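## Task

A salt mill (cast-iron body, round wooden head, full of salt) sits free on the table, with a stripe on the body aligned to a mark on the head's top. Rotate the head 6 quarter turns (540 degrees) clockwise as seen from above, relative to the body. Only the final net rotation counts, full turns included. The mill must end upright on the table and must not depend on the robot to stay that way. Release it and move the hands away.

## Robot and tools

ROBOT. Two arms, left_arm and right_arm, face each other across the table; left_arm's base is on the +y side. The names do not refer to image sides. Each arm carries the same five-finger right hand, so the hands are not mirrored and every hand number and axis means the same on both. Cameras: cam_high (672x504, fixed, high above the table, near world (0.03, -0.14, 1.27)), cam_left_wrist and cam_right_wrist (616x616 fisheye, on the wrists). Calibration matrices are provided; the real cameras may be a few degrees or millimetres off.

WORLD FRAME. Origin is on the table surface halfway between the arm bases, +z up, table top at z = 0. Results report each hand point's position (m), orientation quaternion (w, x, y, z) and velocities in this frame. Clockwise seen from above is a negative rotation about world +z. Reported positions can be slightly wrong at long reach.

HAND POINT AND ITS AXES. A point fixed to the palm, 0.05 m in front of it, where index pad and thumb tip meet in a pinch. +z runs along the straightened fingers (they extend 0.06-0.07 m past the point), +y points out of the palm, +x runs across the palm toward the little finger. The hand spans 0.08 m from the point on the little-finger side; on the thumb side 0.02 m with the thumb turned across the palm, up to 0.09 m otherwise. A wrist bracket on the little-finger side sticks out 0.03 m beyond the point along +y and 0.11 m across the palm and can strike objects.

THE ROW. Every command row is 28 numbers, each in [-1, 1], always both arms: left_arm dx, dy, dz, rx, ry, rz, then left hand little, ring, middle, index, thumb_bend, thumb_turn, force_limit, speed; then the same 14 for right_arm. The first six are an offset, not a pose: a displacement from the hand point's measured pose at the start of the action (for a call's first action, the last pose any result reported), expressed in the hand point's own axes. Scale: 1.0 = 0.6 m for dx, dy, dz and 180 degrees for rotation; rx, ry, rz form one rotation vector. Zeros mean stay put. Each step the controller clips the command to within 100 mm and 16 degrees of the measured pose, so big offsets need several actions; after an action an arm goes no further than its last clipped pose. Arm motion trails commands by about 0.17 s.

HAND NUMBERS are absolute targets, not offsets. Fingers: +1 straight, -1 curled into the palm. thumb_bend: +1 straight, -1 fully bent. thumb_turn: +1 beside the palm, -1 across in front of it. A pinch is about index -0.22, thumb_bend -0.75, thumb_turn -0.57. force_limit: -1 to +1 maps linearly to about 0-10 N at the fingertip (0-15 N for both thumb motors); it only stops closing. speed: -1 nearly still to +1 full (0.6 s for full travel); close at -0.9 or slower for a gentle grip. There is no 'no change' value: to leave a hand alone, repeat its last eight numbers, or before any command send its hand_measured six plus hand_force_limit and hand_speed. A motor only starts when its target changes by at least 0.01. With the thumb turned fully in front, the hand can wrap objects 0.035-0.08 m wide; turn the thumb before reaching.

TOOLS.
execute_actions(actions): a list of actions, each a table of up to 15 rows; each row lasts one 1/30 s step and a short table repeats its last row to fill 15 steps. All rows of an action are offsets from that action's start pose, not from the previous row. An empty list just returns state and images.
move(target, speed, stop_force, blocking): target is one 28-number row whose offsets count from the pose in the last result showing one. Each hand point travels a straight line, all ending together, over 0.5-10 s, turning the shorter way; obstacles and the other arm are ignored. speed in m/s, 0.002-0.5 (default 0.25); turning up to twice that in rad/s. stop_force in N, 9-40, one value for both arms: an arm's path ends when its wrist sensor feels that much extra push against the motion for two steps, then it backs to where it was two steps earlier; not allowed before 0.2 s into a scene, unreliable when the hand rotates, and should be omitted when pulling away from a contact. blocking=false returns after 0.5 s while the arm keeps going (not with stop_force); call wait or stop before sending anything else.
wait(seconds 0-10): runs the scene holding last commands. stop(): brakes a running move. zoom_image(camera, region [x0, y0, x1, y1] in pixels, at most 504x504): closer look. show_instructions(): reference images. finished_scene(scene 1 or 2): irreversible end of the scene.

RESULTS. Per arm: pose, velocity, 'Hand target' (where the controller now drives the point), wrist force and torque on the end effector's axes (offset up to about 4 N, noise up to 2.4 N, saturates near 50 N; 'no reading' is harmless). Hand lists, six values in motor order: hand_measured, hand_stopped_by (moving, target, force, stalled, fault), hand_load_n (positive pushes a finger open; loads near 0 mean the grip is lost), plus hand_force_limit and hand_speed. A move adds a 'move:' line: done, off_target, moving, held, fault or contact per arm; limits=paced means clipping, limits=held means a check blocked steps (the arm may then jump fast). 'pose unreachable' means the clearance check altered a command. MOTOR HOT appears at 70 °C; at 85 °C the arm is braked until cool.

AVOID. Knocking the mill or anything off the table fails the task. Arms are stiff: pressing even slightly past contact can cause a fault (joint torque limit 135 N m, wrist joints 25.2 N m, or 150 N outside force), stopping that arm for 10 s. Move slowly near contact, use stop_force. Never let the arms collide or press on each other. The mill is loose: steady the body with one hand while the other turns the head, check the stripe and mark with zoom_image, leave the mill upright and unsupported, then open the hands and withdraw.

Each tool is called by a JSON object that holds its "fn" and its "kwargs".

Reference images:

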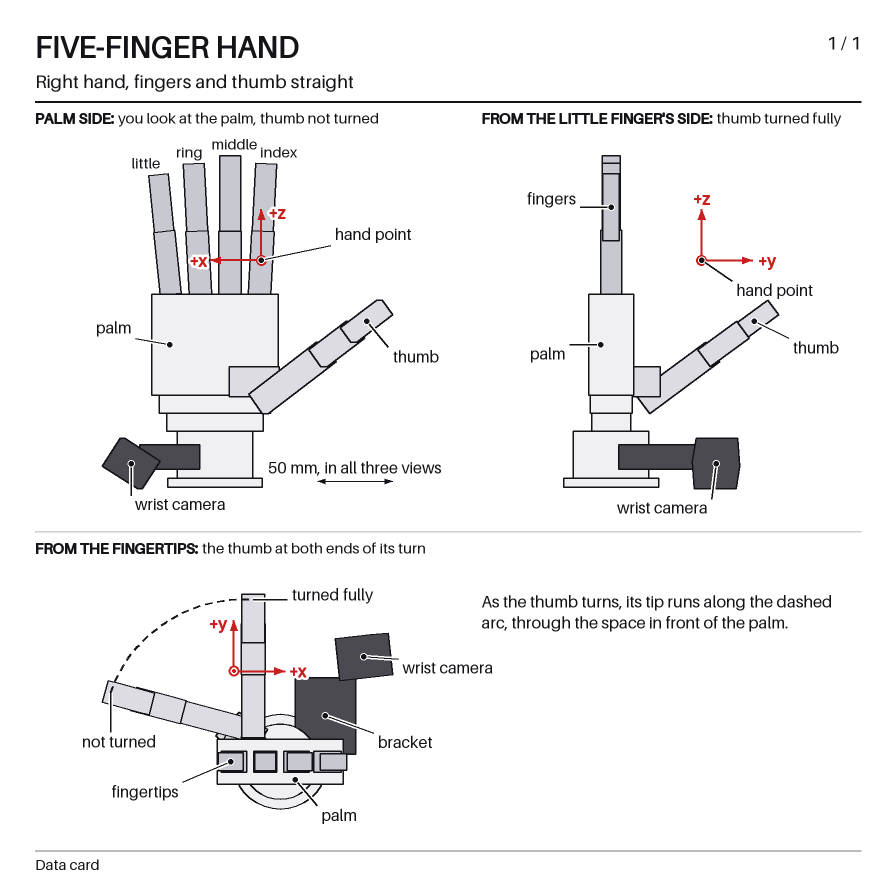

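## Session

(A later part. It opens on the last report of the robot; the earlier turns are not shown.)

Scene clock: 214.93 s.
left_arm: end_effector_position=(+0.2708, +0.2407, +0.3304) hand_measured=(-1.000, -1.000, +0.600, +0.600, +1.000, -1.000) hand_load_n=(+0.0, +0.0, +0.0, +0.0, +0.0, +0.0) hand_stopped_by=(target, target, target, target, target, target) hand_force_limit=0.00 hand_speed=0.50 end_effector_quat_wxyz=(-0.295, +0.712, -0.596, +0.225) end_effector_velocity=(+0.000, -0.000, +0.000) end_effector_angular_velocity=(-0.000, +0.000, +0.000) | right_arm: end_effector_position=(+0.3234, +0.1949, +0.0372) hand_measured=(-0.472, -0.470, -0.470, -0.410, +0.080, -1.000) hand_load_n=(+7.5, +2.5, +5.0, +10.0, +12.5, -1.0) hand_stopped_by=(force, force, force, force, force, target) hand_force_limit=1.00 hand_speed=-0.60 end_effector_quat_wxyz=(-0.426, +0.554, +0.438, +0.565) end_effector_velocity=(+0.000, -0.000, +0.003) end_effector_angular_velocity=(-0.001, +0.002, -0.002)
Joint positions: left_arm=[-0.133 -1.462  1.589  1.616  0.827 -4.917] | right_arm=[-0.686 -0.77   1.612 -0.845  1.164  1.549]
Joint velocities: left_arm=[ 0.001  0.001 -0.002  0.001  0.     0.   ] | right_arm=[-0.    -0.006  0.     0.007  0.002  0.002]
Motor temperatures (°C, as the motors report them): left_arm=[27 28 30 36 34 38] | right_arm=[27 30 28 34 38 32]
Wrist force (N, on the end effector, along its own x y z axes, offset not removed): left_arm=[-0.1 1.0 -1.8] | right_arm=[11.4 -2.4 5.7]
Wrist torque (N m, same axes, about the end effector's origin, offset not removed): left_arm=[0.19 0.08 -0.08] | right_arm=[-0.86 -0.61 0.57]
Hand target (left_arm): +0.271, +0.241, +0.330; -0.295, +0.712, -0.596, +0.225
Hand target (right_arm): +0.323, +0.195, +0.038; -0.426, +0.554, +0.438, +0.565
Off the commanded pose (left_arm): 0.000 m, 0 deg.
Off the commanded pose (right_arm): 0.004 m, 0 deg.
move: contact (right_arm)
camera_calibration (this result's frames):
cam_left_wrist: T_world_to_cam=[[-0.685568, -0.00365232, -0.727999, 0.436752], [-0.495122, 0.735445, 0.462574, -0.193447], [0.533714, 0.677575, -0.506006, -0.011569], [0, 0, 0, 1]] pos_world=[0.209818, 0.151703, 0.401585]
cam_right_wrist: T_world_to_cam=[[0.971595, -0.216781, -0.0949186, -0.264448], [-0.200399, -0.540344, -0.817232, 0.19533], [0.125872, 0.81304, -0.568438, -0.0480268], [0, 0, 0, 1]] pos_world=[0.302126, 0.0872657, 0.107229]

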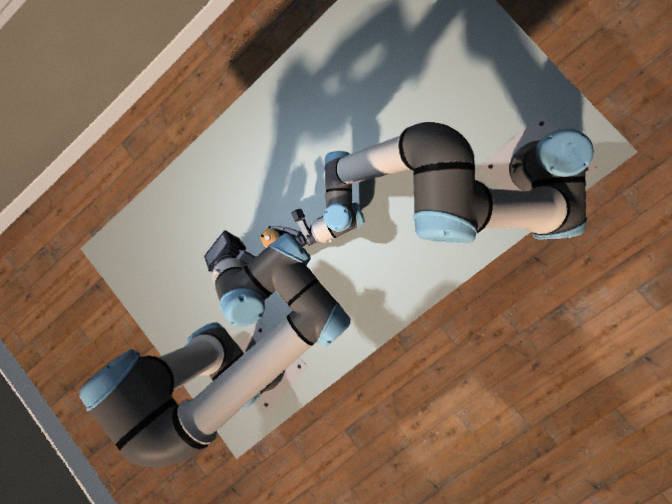

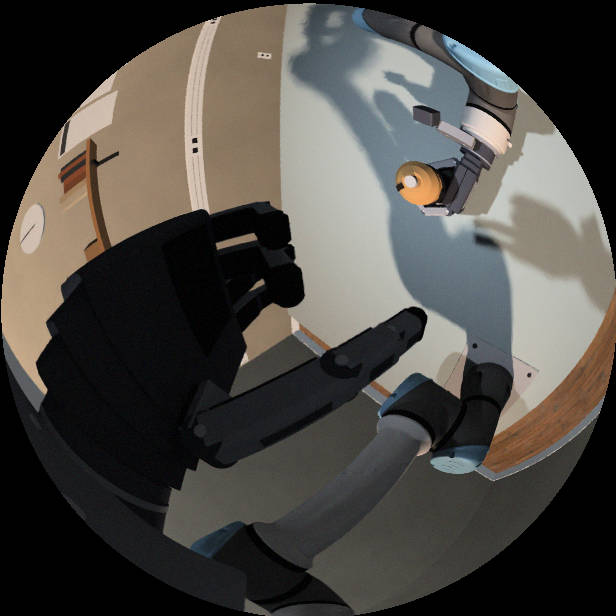

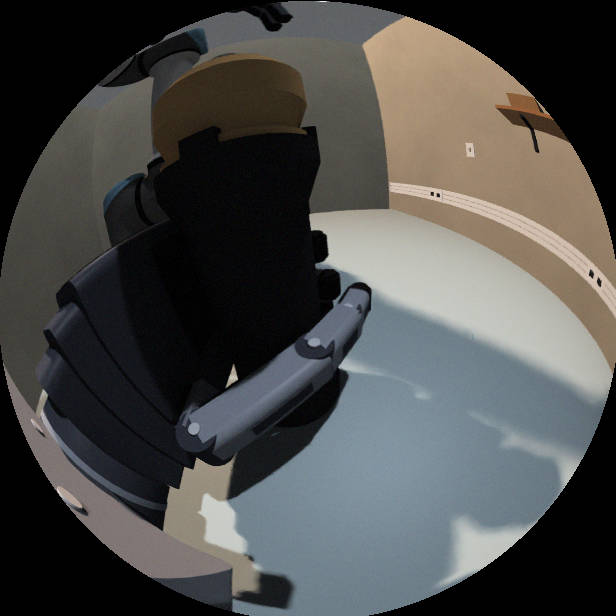

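{"fn": "move", "kwargs": {"target": [0.1147,0.1287,0.1725,0.022,0,0, -1,-1,0.6,0.6,1,-1,0,0.5, 0,0,0,0,0,0, -0.98,-0.98,-0.98,-0.98,-1,-1,1,-0.7], "speed": 0.15}}

Scene clock: 246.17 s.
left_arm: end_effector_position=(+0.2980, +0.1799, +0.2004) hand_measured=(-1.000, -1.000, +0.600, +0.600, +1.000, -1.000) hand_load_n=(+0.0, +0.0, +0.0, +0.0, +0.0, +0.0) hand_stopped_by=(target, target, target, target, target, target) hand_force_limit=0.00 hand_speed=0.50 end_effector_quat_wxyz=(-0.320, +0.701, -0.588, +0.245) end_effector_velocity=(+0.000, -0.001, -0.001) end_effector_angular_velocity=(-0.003, -0.001, -0.000) | right_arm: end_effector_position=(+0.3234, +0.1949, +0.0372) hand_measured=(-0.472, -0.494, -0.482, -0.410, +0.080, -1.000) hand_load_n=(+4.0, +11.0, +9.0, +8.5, +13.5, +0.0) hand_stopped_by=(force, force, force, force, force, target) hand_force_limit=1.00 hand_speed=-0.70 end_effector_quat_wxyz=(-0.426, +0.554, +0.438, +0.565) end_effector_velocity=(-0.001, +0.000, -0.000) end_effector_angular_velocity=(-0.000, +0.000, +0.001)
Joint positions: left_arm=[-0.108 -1.218  1.653  1.303  0.755 -4.896] | right_arm=[-0.686 -0.77   1.612 -0.845  1.164  1.549]
Joint velocities: left_arm=[ 0.     0.003 -0.002 -0.004 -0.001  0.001] | right_arm=[ 0.001 -0.     0.    -0.     0.     0.   ]
Motor temperatures (°C, as the motors report them): left_arm=[27 28 30 36 34 38] | right_arm=[27 30 28 34 38 32]
Wrist force (N, on the end effector, along its own x y z axes, offset not removed): left_arm=[1.3 2.5 0.4] | right_arm=[20.2 1.8 1.6]
Wrist torque (N m, same axes, about the end effector's origin, offset not removed): left_arm=[0.32 -0.06 0.03] | right_arm=[0.01 -1.44 1.14]
Hand target (left_arm): +0.298, +0.180, +0.200; -0.320, +0.701, -0.588, +0.245
Hand target (right_arm): +0.323, +0.195, +0.037; -0.426, +0.554, +0.438, +0.565
Off the commanded pose (left_arm): 0.000 m, 0 deg.
Off the commanded pose (right_arm): 0.000 m, 0 deg.
move: done
camera_calibration (this result's frames):
cam_left_wrist: T_world_to_cam=[[-0.634712, 0.00754435, -0.772712, 0.352318], [-0.524046, 0.730679, 0.43759, -0.060619], [0.567905, 0.68268, -0.459817, -0.0710235], [0, 0, 0, 1]] pos_world=[0.232188, 0.0901213, 0.266109]
cam_right_wrist: T_world_to_cam=[[0.9716, -0.216762, -0.0949115, -0.264442], [-0.200381, -0.540337, -0.817241, 0.195333], [0.125862, 0.81305, -0.568427, -0.0480275], [0, 0, 0, 1]] pos_world=[0.302118, 0.0872736, 0.107235]

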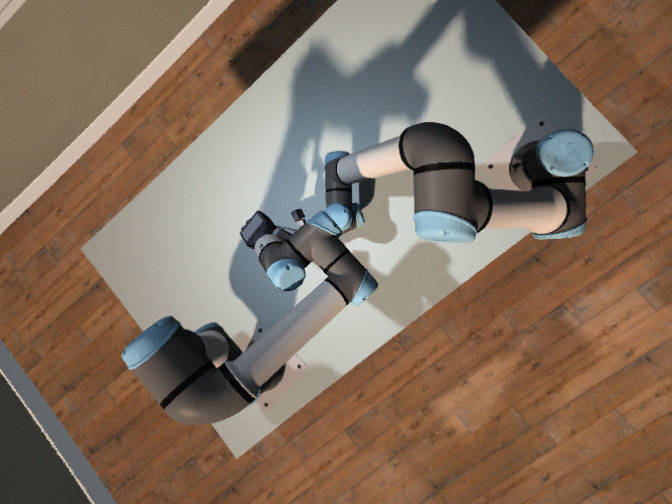

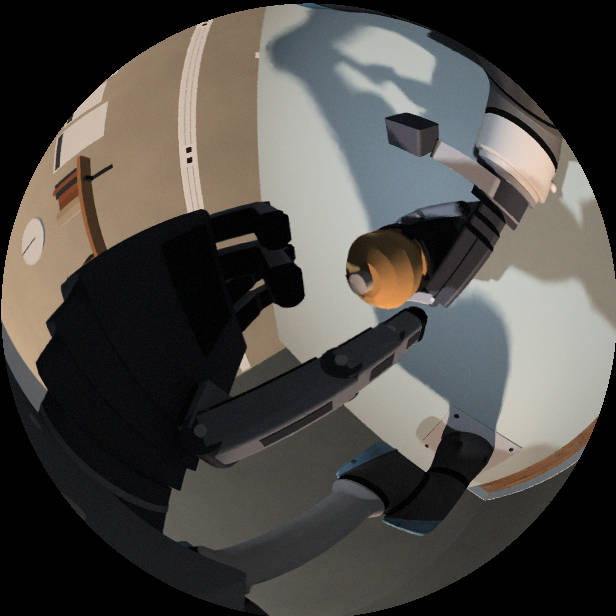

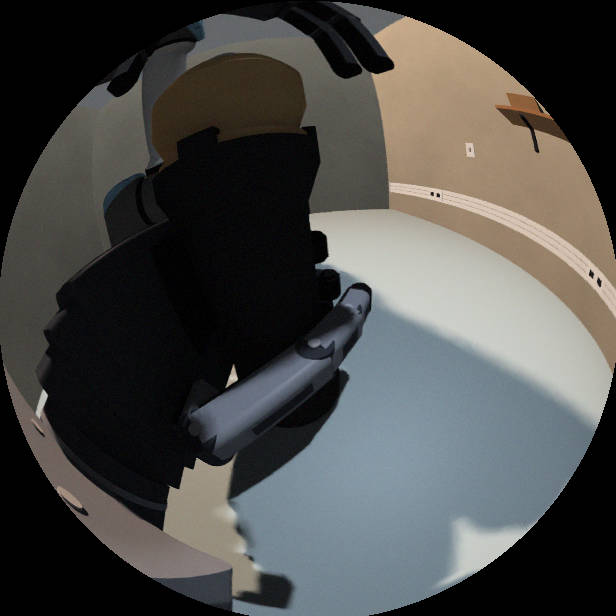

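{"fn": "zoom_image", "kwargs": {"camera": "cam_left_wrist", "region": [320, 190, 480, 340]}}

Region (320, 190, 480, 340) of cam_left_wrist's 616x616 image, scaled by 3.150, with more detail than that image has; it fills the top 472 rows of this view, and the rest is white.

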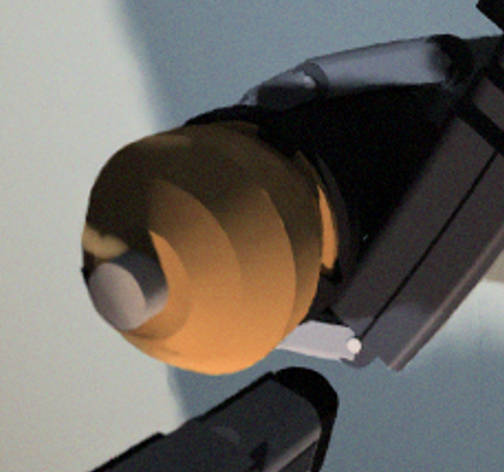

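{"fn": "move", "kwargs": {"target": [0.0019,0.043,0.0393,0,0,0, -1,-1,0.6,0.6,1,-1,0,0.5, 0,0,0,0,0,0, -0.98,-0.98,-0.98,-0.98,-1,-1,1,-0.7], "speed": 0.05}}

Scene clock: 266.60 s.
left_arm: end_effector_position=(+0.2980, +0.1798, +0.1656) hand_measured=(-1.000, -1.000, +0.600, +0.600, +1.000, -1.000) hand_load_n=(+0.0, +0.0, +0.0, +0.0, +0.0, +0.0) hand_stopped_by=(target, target, target, target, target, target) hand_force_limit=0.00 hand_speed=0.50 end_effector_quat_wxyz=(-0.320, +0.701, -0.588, +0.245) end_effector_velocity=(-0.000, +0.000, -0.002) end_effector_angular_velocity=(+0.001, +0.000, +0.000) | right_arm: end_effector_position=(+0.3234, +0.1949, +0.0372) hand_measured=(-0.472, -0.494, -0.482, -0.410, +0.080, -1.000) hand_load_n=(+4.0, +11.0, +9.0, +8.5, +13.5, +0.0) hand_stopped_by=(force, force, force, force, force, target) hand_force_limit=1.00 hand_speed=-0.70 end_effector_quat_wxyz=(-0.426, +0.554, +0.438, +0.565) end_effector_velocity=(-0.000, +0.000, +0.001) end_effector_angular_velocity=(+0.001, +0.000, +0.001)
Joint positions: left_arm=[-0.108 -1.18   1.698  1.22   0.755 -4.896] | right_arm=[-0.686 -0.77   1.612 -0.845  1.164  1.549]
Joint velocities: left_arm=[ 0.     0.002  0.003 -0.005  0.    -0.   ] | right_arm=[-0.    -0.001  0.    -0.    -0.001  0.001]
Motor temperatures (°C, as the motors report them): left_arm=[27 28 30 36 34 38] | right_arm=[27 30 28 34 38 32]
Wrist force (N, on the end effector, along its own x y z axes, offset not removed): left_arm=[-0.1 1.8 -0.8] | right_arm=[18.1 -0.4 1.8]
Wrist torque (N m, same axes, about the end effector's origin, offset not removed): left_arm=[0.34 0.09 -0.08] | right_arm=[-0.38 -0.87 1.05]
Hand target (left_arm): +0.298, +0.180, +0.165; -0.320, +0.701, -0.588, +0.245
Hand target (right_arm): +0.323, +0.195, +0.037; -0.426, +0.554, +0.438, +0.565
Off the commanded pose (left_arm): 0.000 m, 0 deg.
Off the commanded pose (right_arm): 0.000 m, 0 deg.
move: done
camera_calibration (this result's frames):
cam_left_wrist: T_world_to_cam=[[-0.634708, 0.00735316, -0.772717, 0.325423], [-0.524162, 0.73065, 0.437498, -0.0452812], [0.567803, 0.682712, -0.459895, -0.0868988], [0, 0, 0, 1]] pos_world=[0.232155, 0.0900187, 0.231306]
cam_right_wrist: T_world_to_cam=[[0.971597, -0.216775, -0.0949133, -0.26445], [-0.20039, -0.540337, -0.817239, 0.195332], [0.125872, 0.813046, -0.568429, -0.0480285], [0, 0, 0, 1]] pos_world=[0.302127, 0.0872685, 0.107232]

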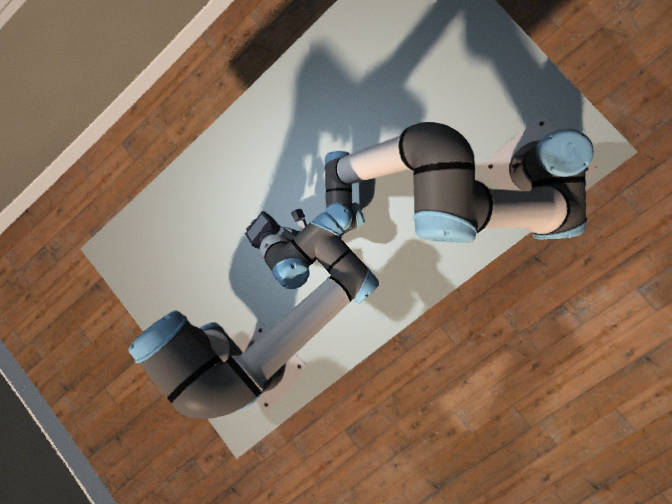

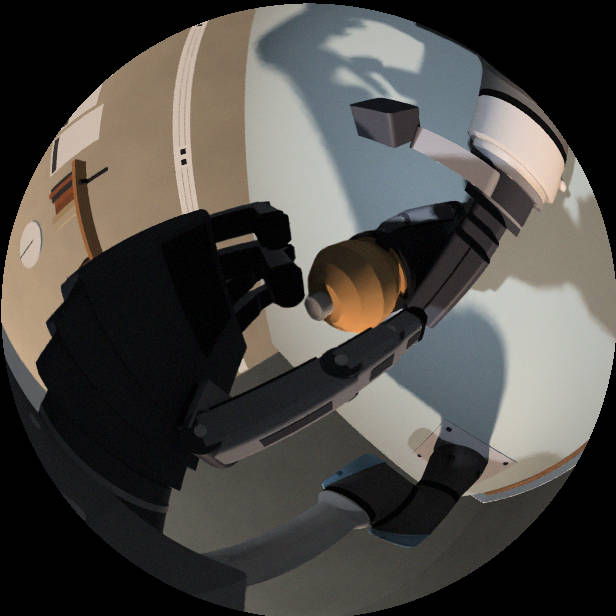

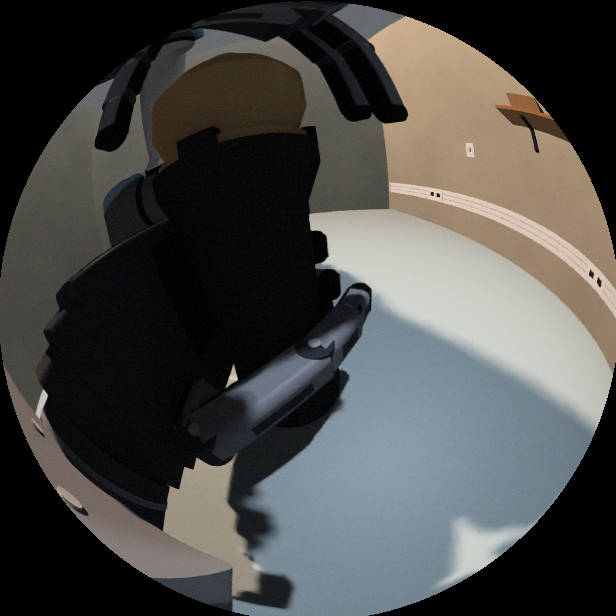

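{"fn": "execute_actions", "kwargs": {"actions": [[[0,0,0,0,0,0, -1,-1,-0.5,-0.5,-1,-1,0.6,-0.6, 0,0,0,0,0,0, -0.98,-0.98,-0.98,-0.98,-1,-1,1,-0.7]],[[0,0,0,0,0,0, -1,-1,-0.5,-0.5,-1,-1,0.6,-0.6, 0,0,0,0,0,0, -0.98,-0.98,-0.98,-0.98,-1,-1,1,-0.7]],[[0,0,0,0,0,0, -1,-1,-0.5,-0.5,-1,-1,0.6,-0.6, 0,0,0,0,0,0, -0.98,-0.98,-0.98,-0.98,-1,-1,1,-0.7]]]}}

Scene clock: 275.40 s.
left_arm: end_effector_position=(+0.2980, +0.1798, +0.1656) hand_measured=(-1.000, -1.000, +0.142, +0.094, +0.506, -1.000) hand_load_n=(+0.0, +0.0, +9.5, +11.5, +12.5, +0.5) hand_stopped_by=(target, target, force, force, force, target) hand_force_limit=0.60 hand_speed=-0.60 end_effector_quat_wxyz=(-0.320, +0.701, -0.588, +0.245) end_effector_velocity=(-0.000, +0.000, +0.001) end_effector_angular_velocity=(+0.000, -0.000, -0.000) | right_arm: end_effector_position=(+0.3233, +0.1949, +0.0372) hand_measured=(-0.472, -0.494, -0.482, -0.410, +0.080, -1.000) hand_load_n=(+1.5, +9.0, +7.5, +9.0, +13.5, -1.5) hand_stopped_by=(force, force, force, force, force, target) hand_force_limit=1.00 hand_speed=-0.70 end_effector_quat_wxyz=(-0.426, +0.554, +0.438, +0.565) end_effector_velocity=(+0.001, -0.000, +0.000) end_effector_angular_velocity=(+0.000, +0.001, -0.001)
Joint positions: left_arm=[-0.108 -1.18   1.698  1.22   0.755 -4.896] | right_arm=[-0.686 -0.77   1.612 -0.845  1.164  1.549]
Joint velocities: left_arm=[-0.001 -0.002  0.001  0.001 -0.    -0.   ] | right_arm=[-0.001  0.    -0.001  0.     0.     0.001]
Motor temperatures (°C, as the motors report them): left_arm=[27 28 30 36 34 38] | right_arm=[27 30 28 34 38 32]
Wrist force (N, on the end effector, along its own x y z axes, offset not removed): left_arm=[-0.2 -2.8 5.9] | right_arm=[18.8 -7.0 -2.2]
Wrist torque (N m, same axes, about the end effector's origin, offset not removed): left_arm=[0.48 -0.14 -0.11] | right_arm=[-0.58 -0.67 0.32]
Hand target (left_arm): +0.298, +0.180, +0.166; -0.320, +0.701, -0.588, +0.245
Hand target (right_arm): +0.323, +0.195, +0.037; -0.426, +0.554, +0.438, +0.565
Off the commanded pose (left_arm): 0.000 m, 0 deg.
Off the commanded pose (right_arm): 0.000 m, 0 deg.
camera_calibration (this result's frames):
cam_left_wrist: T_world_to_cam=[[-0.634614, 0.00761219, -0.772792, 0.325348], [-0.524152, 0.730579, 0.437629, -0.0452663], [0.567916, 0.682786, -0.459646, -0.0870218], [0, 0, 0, 1]] pos_world=[0.232165, 0.0900112, 0.231237]
cam_right_wrist: T_world_to_cam=[[0.971624, -0.21665, -0.0949131, -0.264409], [-0.200321, -0.540363, -0.817239, 0.195319], [0.125768, 0.813062, -0.56843, -0.0480168], [0, 0, 0, 1]] pos_world=[0.302072, 0.0872996, 0.107232]

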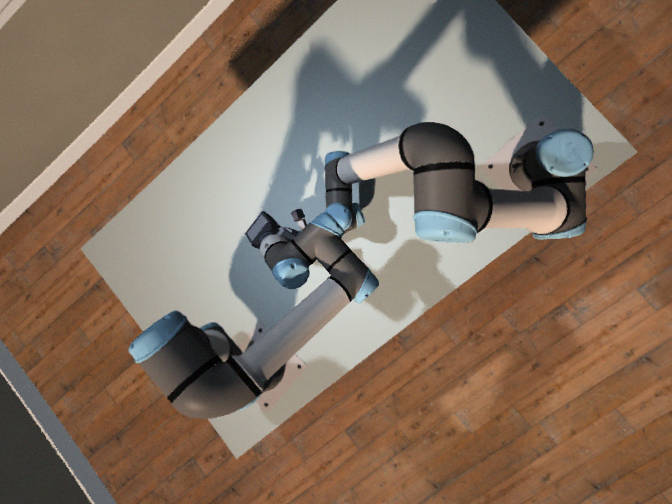

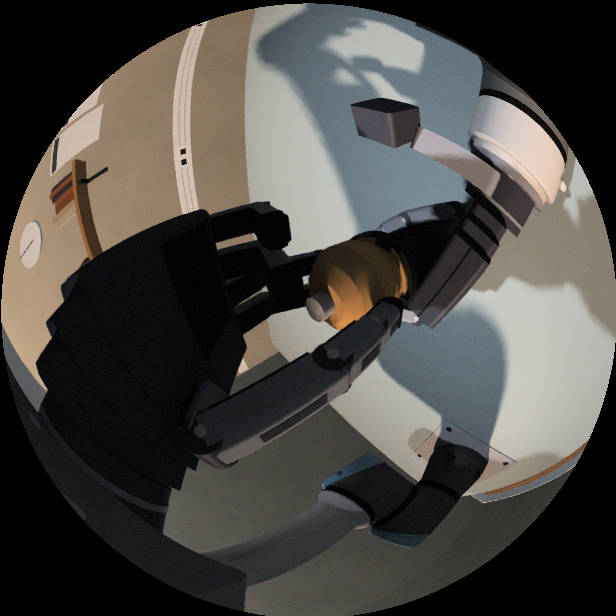

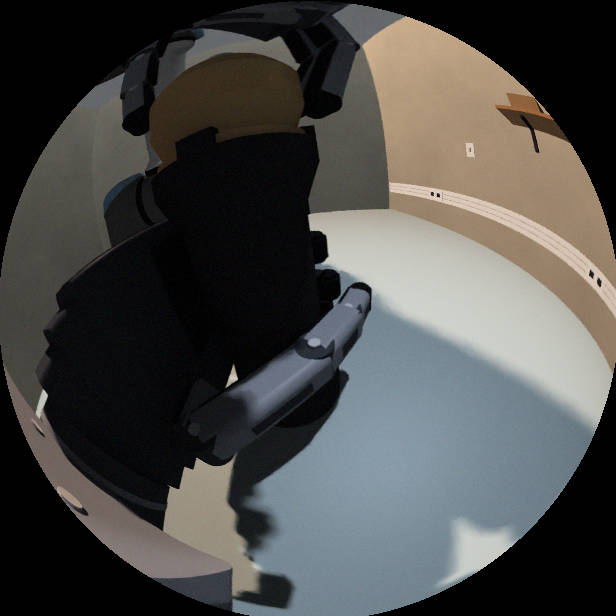

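{"fn": "move", "kwargs": {"target": [0.0087,-0.0074,0.0081,0.0082,0.1842,0.1686, -1,-1,-0.5,-0.5,-1,-1,0.6,-0.6, 0,0,0,0,0,0, -0.98,-0.98,-0.98,-0.98,-1,-1,1,-0.7], "speed": 0.15}}

Scene clock: 288.97 s.
left_arm: end_effector_position=(+0.3055, +0.1759, +0.1651) hand_measured=(-1.000, -1.000, +0.144, +0.094, +0.504, -1.000) hand_load_n=(+0.0, +0.0, +19.0, +9.5, +6.0, -2.5) hand_stopped_by=(target, target, force, force, force, target) hand_force_limit=0.60 hand_speed=-0.60 end_effector_quat_wxyz=(-0.202, +0.423, -0.811, +0.349) end_effector_velocity=(+0.000, -0.001, -0.001) end_effector_angular_velocity=(-0.001, +0.002, -0.013) | right_arm: end_effector_position=(+0.3233, +0.1949, +0.0372) hand_measured=(-0.472, -0.494, -0.482, -0.410, +0.080, -1.000) hand_load_n=(+1.0, +8.5, +7.5, +8.5, +14.0, -3.0) hand_stopped_by=(force, force, force, force, force, target) hand_force_limit=1.00 hand_speed=-0.70 end_effector_quat_wxyz=(-0.426, +0.554, +0.438, +0.565) end_effector_velocity=(+0.000, -0.001, -0.001) end_effector_angular_velocity=(-0.002, +0.000, -0.001)
Joint positions: left_arm=[-0.081 -1.522  1.926  0.578  0.946 -3.818] | right_arm=[-0.686 -0.77   1.612 -0.845  1.164  1.549]
Joint velocities: left_arm=[ 0.005 -0.002  0.001 -0.009  0.011  0.016] | right_arm=[-0.001 -0.     0.002  0.001  0.    -0.001]
Motor temperatures (°C, as the motors report them): left_arm=[27 28 30 36 34 38] | right_arm=[27 30 28 34 38 32]
Wrist force (N, on the end effector, along its own x y z axes, offset not removed): left_arm=[-9.7 -14.7 14.8] | right_arm=[19.6 -17.3 -2.0]
Wrist torque (N m, same axes, about the end effector's origin, offset not removed): left_arm=[0.56 -0.62 -0.36] | right_arm=[-0.98 -0.94 -1.80]
Hand target (left_arm): +0.305, +0.176, +0.165; +0.202, -0.423, +0.812, -0.349
Hand target (right_arm): +0.323, +0.195, +0.037; -0.426, +0.554, +0.438, +0.565
Off the commanded pose (left_arm): 0.000 m, 0 deg.
Off the commanded pose (right_arm): 0.000 m, 0 deg.
move: done
camera_calibration (this result's frames):
cam_left_wrist: T_world_to_cam=[[-0.443199, 0.452692, -0.773721, 0.193156], [0.144123, 0.887876, 0.436926, -0.270044], [0.884761, 0.0821344, -0.45875, -0.0801051], [0, 0, 0, 1]] pos_world=[0.1954, 0.158905, 0.23069]
cam_right_wrist: T_world_to_cam=[[0.971631, -0.216627, -0.0949002, -0.264403], [-0.200297, -0.54037, -0.81724, 0.195315], [0.125755, 0.813064, -0.568431, -0.0480159], [0, 0, 0, 1]] pos_world=[0.302061, 0.0873055, 0.107233]

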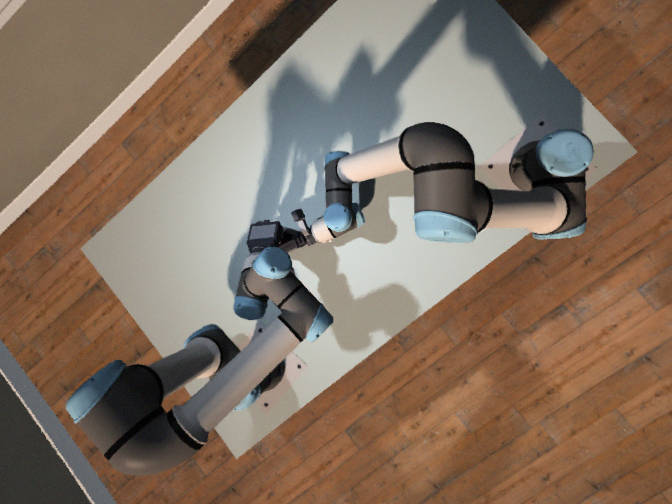

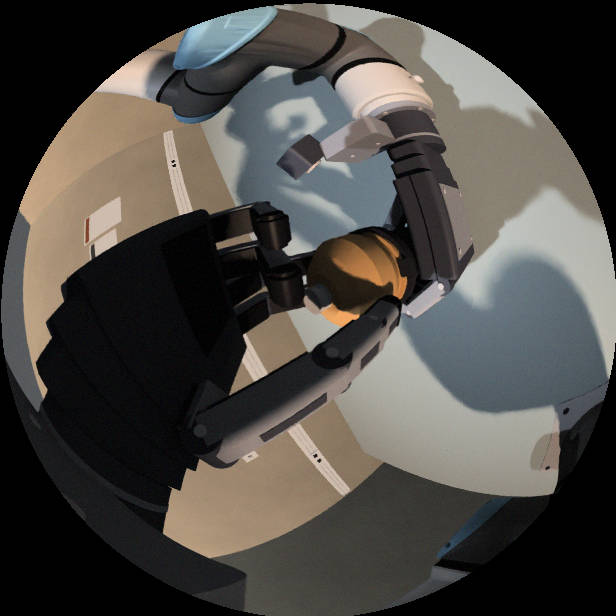

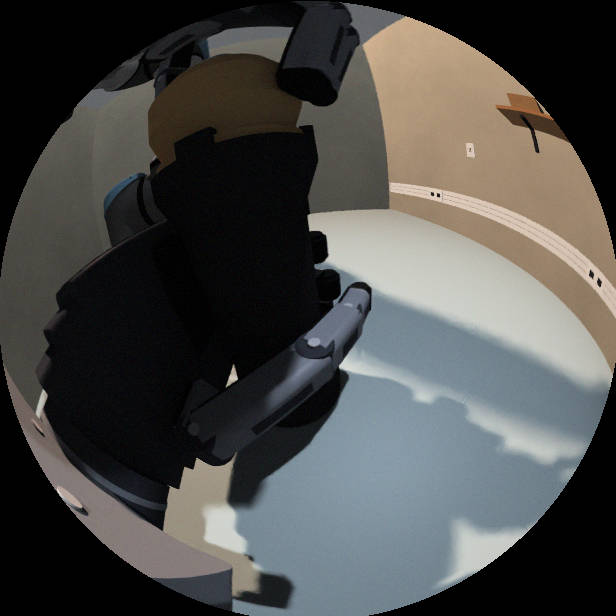

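{"fn": "zoom_image", "kwargs": {"camera": "cam_left_wrist", "region": [260, 200, 440, 350]}}

{"fn": "zoom_image", "kwargs": {"camera": "cam_right_wrist", "region": [100, 0, 400, 200]}}

Region (260, 200, 440, 350) of cam_left_wrist's 616x616 image, scaled by 2.800, with more detail than that image has.

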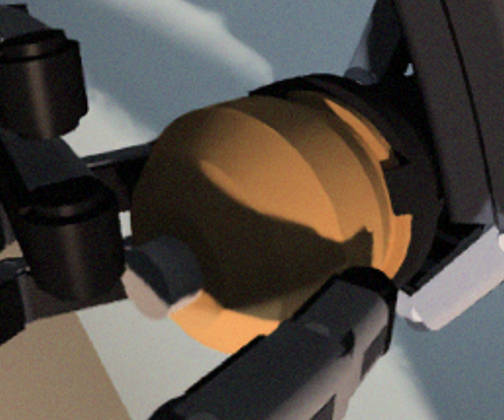

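Region (100, 0, 400, 200) of cam_right_wrist's 616x616 image, scaled by 1.680, with more detail than that image has.

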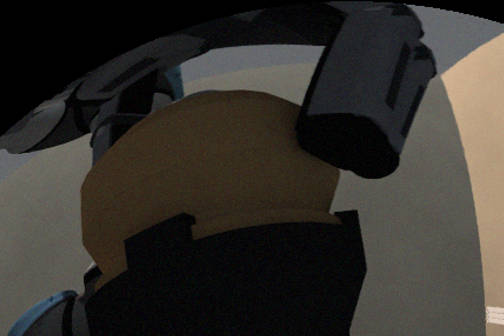

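{"fn": "execute_actions", "kwargs": {"actions": [[[0,0,0,0,0,0, -1,-1,0.6,0.6,1,-1,0.6,0.5, 0,0,0,0,0,0, -0.98,-0.98,-0.98,-0.98,-1,-1,1,-0.7]]]}}

{"fn": "move", "kwargs": {"target": [0.0128,-0.0147,-0.0587,-0.0142,-0.3275,-0.299, -1,-1,0.6,0.6,1,-1,0.6,0.5, 0,0,0,0,0,0, -0.98,-0.98,-0.98,-0.98,-1,-1,1,-0.7], "speed": 0.35}}

Scene clock: 339.63 s.
left_arm: end_effector_position=(+0.3055, +0.1760, +0.1652) hand_measured=(-1.000, -1.000, +0.600, +0.600, +1.000, -1.000) hand_load_n=(+0.0, +0.0, +0.0, +0.0, +0.0, +0.0) hand_stopped_by=(target, target, target, target, moving, target) hand_force_limit=0.60 hand_speed=0.50 end_effector_quat_wxyz=(-0.202, +0.423, -0.811, +0.349) end_effector_velocity=(-0.000, +0.000, -0.000) end_effector_angular_velocity=(+0.000, +0.000, +0.000) | right_arm: end_effector_position=(+0.3234, +0.1949, +0.0372) hand_measured=(-0.472, -0.494, -0.482, -0.410, +0.080, -1.000) hand_load_n=(+2.0, +9.0, +8.0, +9.0, +13.5, -1.0) hand_stopped_by=(force, force, force, force, force, target) hand_force_limit=1.00 hand_speed=-0.70 end_effector_quat_wxyz=(-0.426, +0.554, +0.438, +0.565) end_effector_velocity=(-0.001, +0.001, +0.001) end_effector_angular_velocity=(+0.000, -0.001, +0.002)
Joint positions: left_arm=[-0.081 -1.522  1.926  0.578  0.946 -3.817] | right_arm=[-0.686 -0.77   1.612 -0.845  1.164  1.549]
Joint velocities: left_arm=[-0.     0.     0.001  0.    -0.    -0.001] | right_arm=[ 0.002 -0.    -0.001  0.001 -0.    -0.001]
Motor temperatures (°C, as the motors report them): left_arm=[27 28 30 36 34 38] | right_arm=[27 30 28 34 38 32]
Wrist force (N, on the end effector, along its own x y z axes, offset not removed): left_arm=[0.5 1.9 -1.6] | right_arm=[17.0 -2.0 1.5]
Wrist torque (N m, same axes, about the end effector's origin, offset not removed): left_arm=[0.33 0.09 -0.07] | right_arm=[-0.41 -0.93 0.96]
Hand target (left_arm): +0.305, +0.176, +0.165; +0.202, -0.423, +0.811, -0.349
Hand target (right_arm): +0.323, +0.195, +0.037; -0.426, +0.554, +0.438, +0.565
Off the commanded pose (left_arm): 0.000 m, 0 deg.
Off the commanded pose (right_arm): 0.000 m, 0 deg.
camera_calibration (this result's frames):
cam_left_wrist: T_world_to_cam=[[-0.443212, 0.45263, -0.77375, 0.193191], [0.1441, 0.887908, 0.436869, -0.27006], [0.884759, 0.0821276, -0.458756, -0.0801053], [0, 0, 0, 1]] pos_world=[0.195414, 0.158923, 0.230714]
cam_right_wrist: T_world_to_cam=[[0.971573, -0.216821, -0.0950486, -0.264453], [-0.200525, -0.540299, -0.817231, 0.195359], [0.125838, 0.813059, -0.568418, -0.0480183], [0, 0, 0, 1]] pos_world=[0.302153, 0.0872551, 0.107223]

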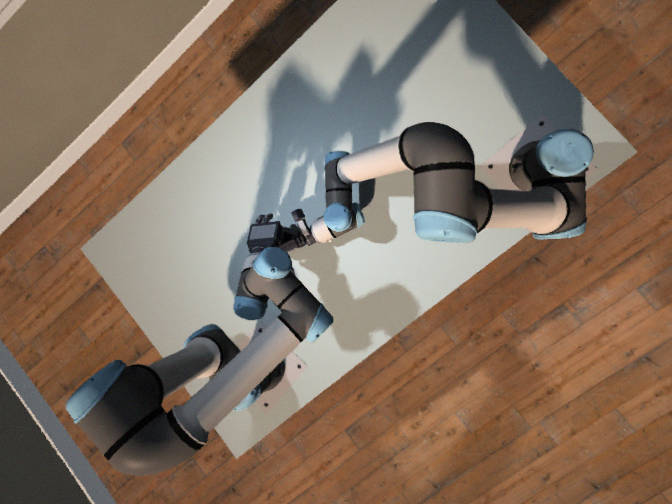

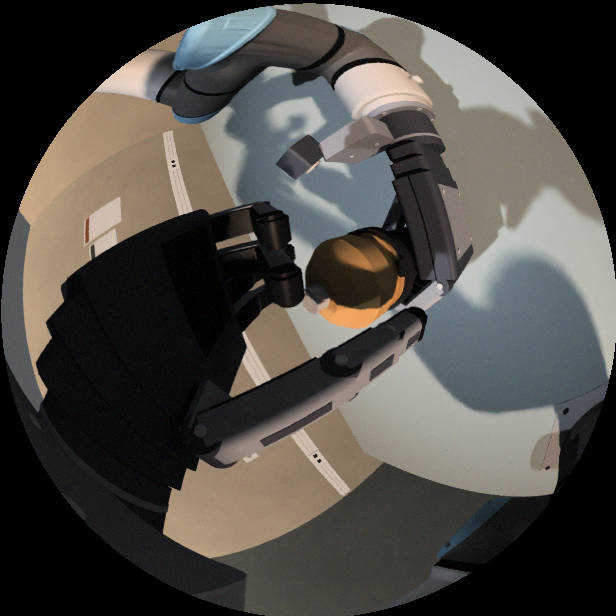

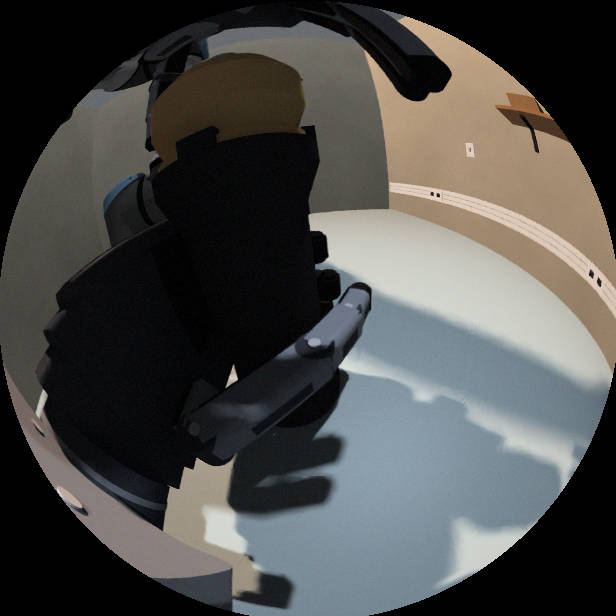

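Scene clock: 342.17 s.
left_arm: end_effector_position=(+0.2839, +0.1799, +0.1956) hand_measured=(-1.000, -1.000, +0.600, +0.600, +1.000, -1.000) hand_load_n=(+0.0, +0.0, +0.0, +0.0, +0.0, +0.0) hand_stopped_by=(target, target, target, target, target, target) hand_force_limit=0.60 hand_speed=0.50 end_effector_quat_wxyz=(-0.379, +0.845, -0.351, +0.137) end_effector_velocity=(-0.000, -0.000, +0.000) end_effector_angular_velocity=(+0.001, +0.000, +0.010) | right_arm: end_effector_position=(+0.3234, +0.1949, +0.0372) hand_measured=(-0.472, -0.494, -0.482, -0.410, +0.080, -1.000) hand_load_n=(+2.0, +9.0, +8.0, +9.0, +13.5, -1.0) hand_stopped_by=(force, force, force, force, force, target) hand_force_limit=1.00 hand_speed=-0.70 end_effector_quat_wxyz=(-0.426, +0.554, +0.438, +0.565) end_effector_velocity=(+0.001, +0.000, +0.001) end_effector_angular_velocity=(+0.001, -0.001, -0.000)
Joint positions: left_arm=[-0.02  -1.032  1.498  1.706  0.958 -5.539] | right_arm=[-0.686 -0.77   1.612 -0.845  1.164  1.549]
Joint velocities: left_arm=[ 0.002  0.003 -0.003  0.006  0.005 -0.009] | right_arm=[-0.    -0.    -0.001 -0.    -0.     0.   ]
Motor temperatures (°C, as the motors report them): left_arm=[27 28 30 36 34 38] | right_arm=[27 30 28 34 38 32]
Wrist force (N, on the end effector, along its own x y z axes, offset not removed): left_arm=[-0.7 1.9 -1.4] | right_arm=[18.5 -0.6 1.9]
Wrist torque (N m, same axes, about the end effector's origin, offset not removed): left_arm=[0.34 0.16 -0.12] | right_arm=[-0.31 -1.29 1.17]
Hand target (left_arm): +0.284, +0.180, +0.196; -0.379, +0.845, -0.351, +0.137
Hand target (right_arm): +0.323, +0.195, +0.037; -0.426, +0.554, +0.438, +0.565
Off the commanded pose (left_arm): 0.000 m, 0 deg.
Off the commanded pose (right_arm): 0.000 m, 0 deg.
move: done
camera_calibration (this result's frames):
cam_left_wrist: T_world_to_cam=[[-0.52482, -0.355628, -0.773364, 0.373893], [-0.84791, 0.298377, 0.438201, 0.103713], [0.0749172, 0.88572, -0.458134, 0.0378436], [0, 0, 0, 1]] pos_world=[0.281331, 0.0685027, 0.261046]
cam_right_wrist: T_world_to_cam=[[0.971574, -0.216819, -0.0950486, -0.264453], [-0.200524, -0.540299, -0.817231, 0.195359], [0.125837, 0.81306, -0.568418, -0.0480181], [0, 0, 0, 1]] pos_world=[0.302152, 0.0872556, 0.107223]

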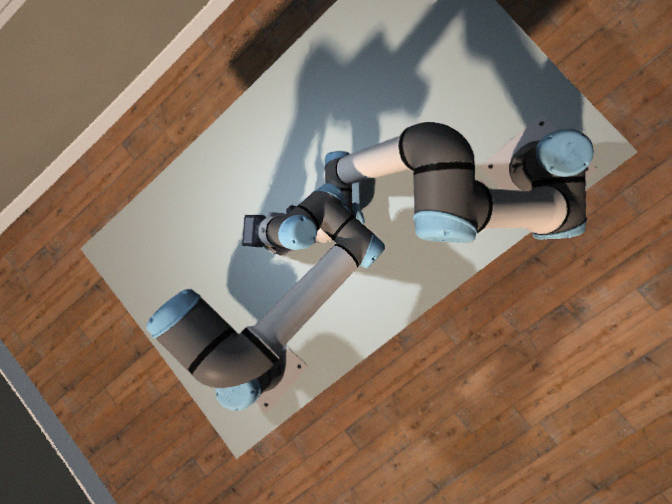

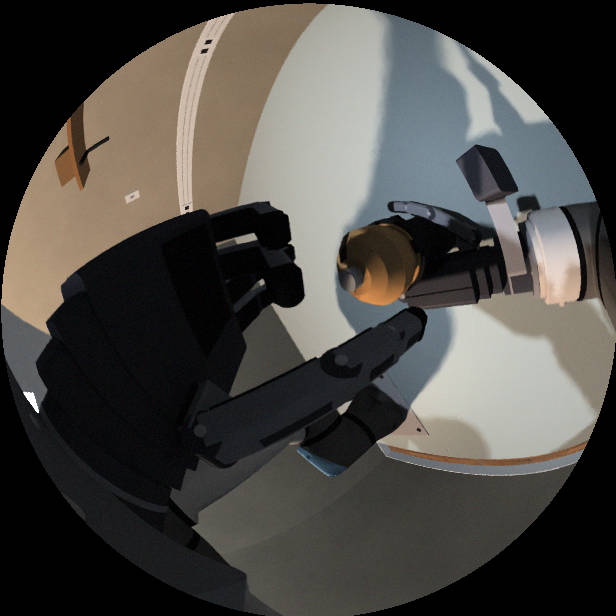

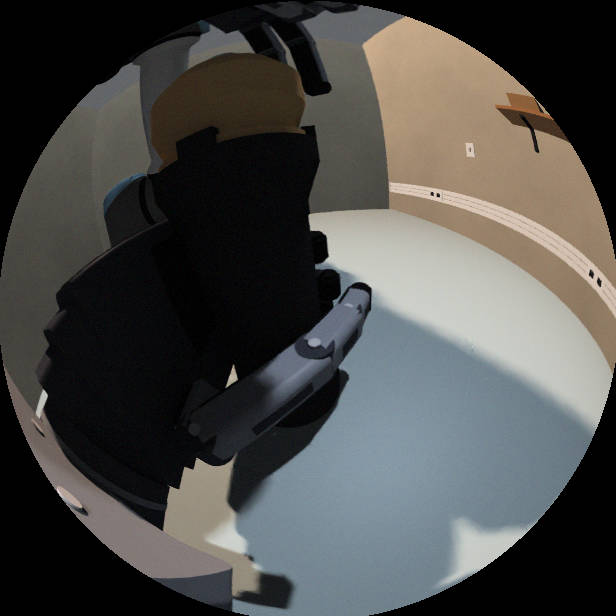

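{"fn": "zoom_image", "kwargs": {"camera": "cam_left_wrist", "region": [310, 190, 450, 320]}}

Region (310, 190, 450, 320) of cam_left_wrist's 616x616 image, scaled by 3.600, with more detail than that image has; it fills the top 468 rows of this view, and the rest is white.

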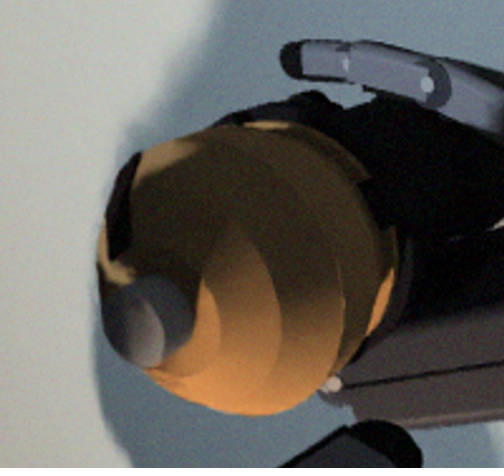

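{"fn": "move", "kwargs": {"target": [-0.0088,0.0315,0.0588,0,0,0, -1,0.4,0.4,0.4,1,-1,0.6,0.5, 0,0,0,0,0,0, -0.98,-0.98,-0.98,-0.98,-1,-1,1,-0.7], "speed": 0.05}}

Scene clock: 440.23 s.
left_arm: end_effector_position=(+0.2885, +0.1939, +0.1581) hand_measured=(-1.000, +0.400, +0.400, +0.400, +1.000, -1.000) hand_load_n=(+0.0, +0.0, +0.0, +0.0, +0.0, +0.0) hand_stopped_by=(target, target, target, target, target, target) hand_force_limit=0.60 hand_speed=0.50 end_effector_quat_wxyz=(-0.379, +0.845, -0.351, +0.137) end_effector_velocity=(+0.000, +0.001, -0.001) end_effector_angular_velocity=(+0.000, -0.000, +0.000) | right_arm: end_effector_position=(+0.3234, +0.1949, +0.0372) hand_measured=(-0.472, -0.494, -0.482, -0.410, +0.080, -1.000) hand_load_n=(+2.0, +9.0, +8.0, +9.0, +13.5, -1.0) hand_stopped_by=(force, force, force, force, force, target) hand_force_limit=1.00 hand_speed=-0.70 end_effector_quat_wxyz=(-0.426, +0.554, +0.438, +0.565) end_effector_velocity=(+0.001, -0.000, +0.000) end_effector_angular_velocity=(-0.001, +0.000, -0.001)
Joint positions: left_arm=[-0.006 -1.012  1.572  1.604  0.95  -5.525] | right_arm=[-0.686 -0.77   1.612 -0.845  1.164  1.549]
Joint velocities: left_arm=[ 0.001  0.001  0.003 -0.004 -0.     0.001] | right_arm=[-0.001 -0.001 -0.     0.001  0.    -0.   ]
Motor temperatures (°C, as the motors report them): left_arm=[27 28 30 36 34 38] | right_arm=[27 30 28 34 38 32]
Wrist force (N, on the end effector, along its own x y z axes, offset not removed): left_arm=[1.1 2.1 -2.1] | right_arm=[16.0 -2.4 4.5]
Wrist torque (N m, same axes, about the end effector's origin, offset not removed): left_arm=[0.43 -0.01 -0.09] | right_arm=[-0.87 -1.05 0.82]
Hand target (left_arm): +0.289, +0.194, +0.158; -0.379, +0.845, -0.351, +0.137
Hand target (right_arm): +0.323, +0.195, +0.037; -0.426, +0.554, +0.438, +0.565
Off the commanded pose (left_arm): 0.000 m, 0 deg.
Off the commanded pose (right_arm): 0.000 m, 0 deg.
move: done
camera_calibration (this result's frames):
cam_left_wrist: T_world_to_cam=[[-0.524836, -0.355634, -0.773351, 0.352309], [-0.847902, 0.298363, 0.438225, 0.119826], [0.0748922, 0.885722, -0.458134, 0.00799472], [0, 0, 0, 1]] pos_world=[0.285907, 0.0824601, 0.22361]
cam_right_wrist: T_world_to_cam=[[0.971573, -0.216821, -0.0950486, -0.264454], [-0.200525, -0.540299, -0.817231, 0.195359], [0.125838, 0.813059, -0.568418, -0.0480184], [0, 0, 0, 1]] pos_world=[0.302153, 0.0872551, 0.107223]

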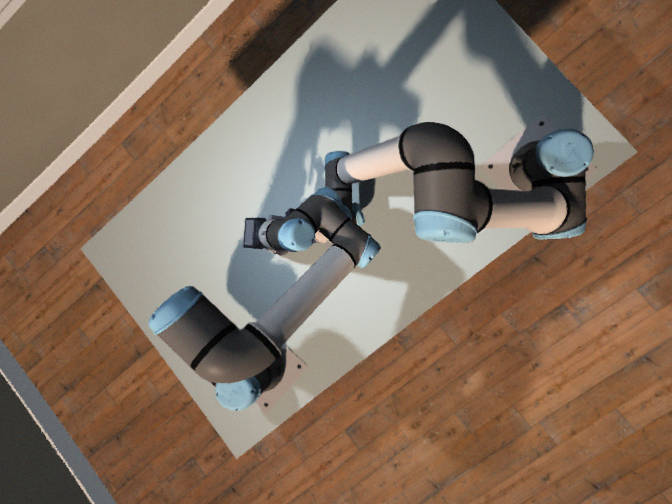

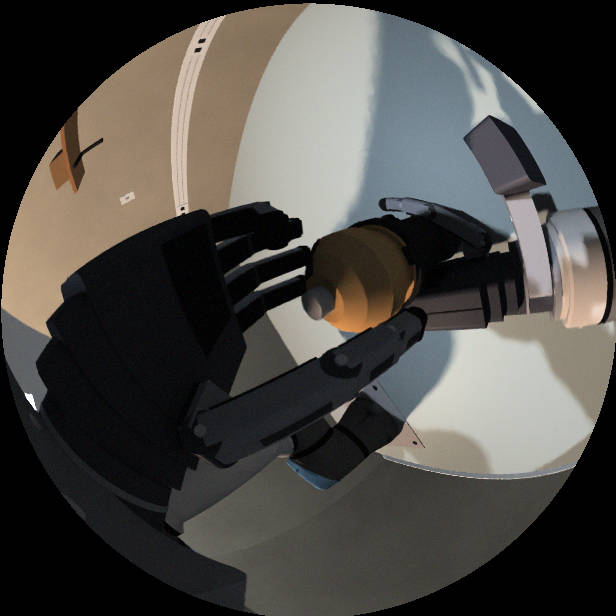

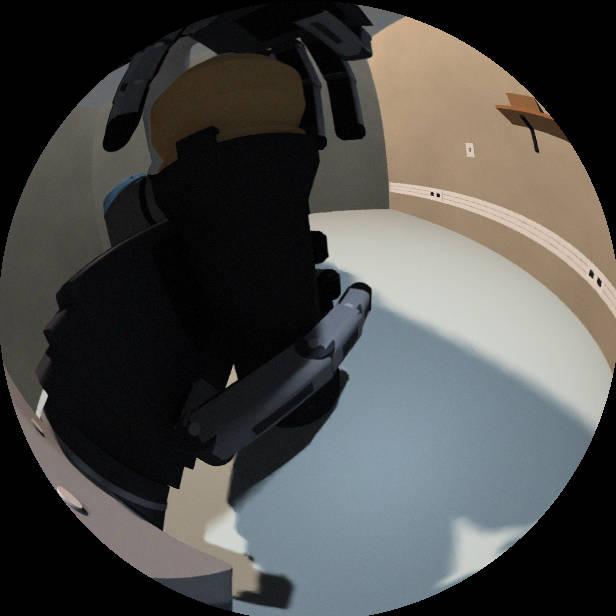

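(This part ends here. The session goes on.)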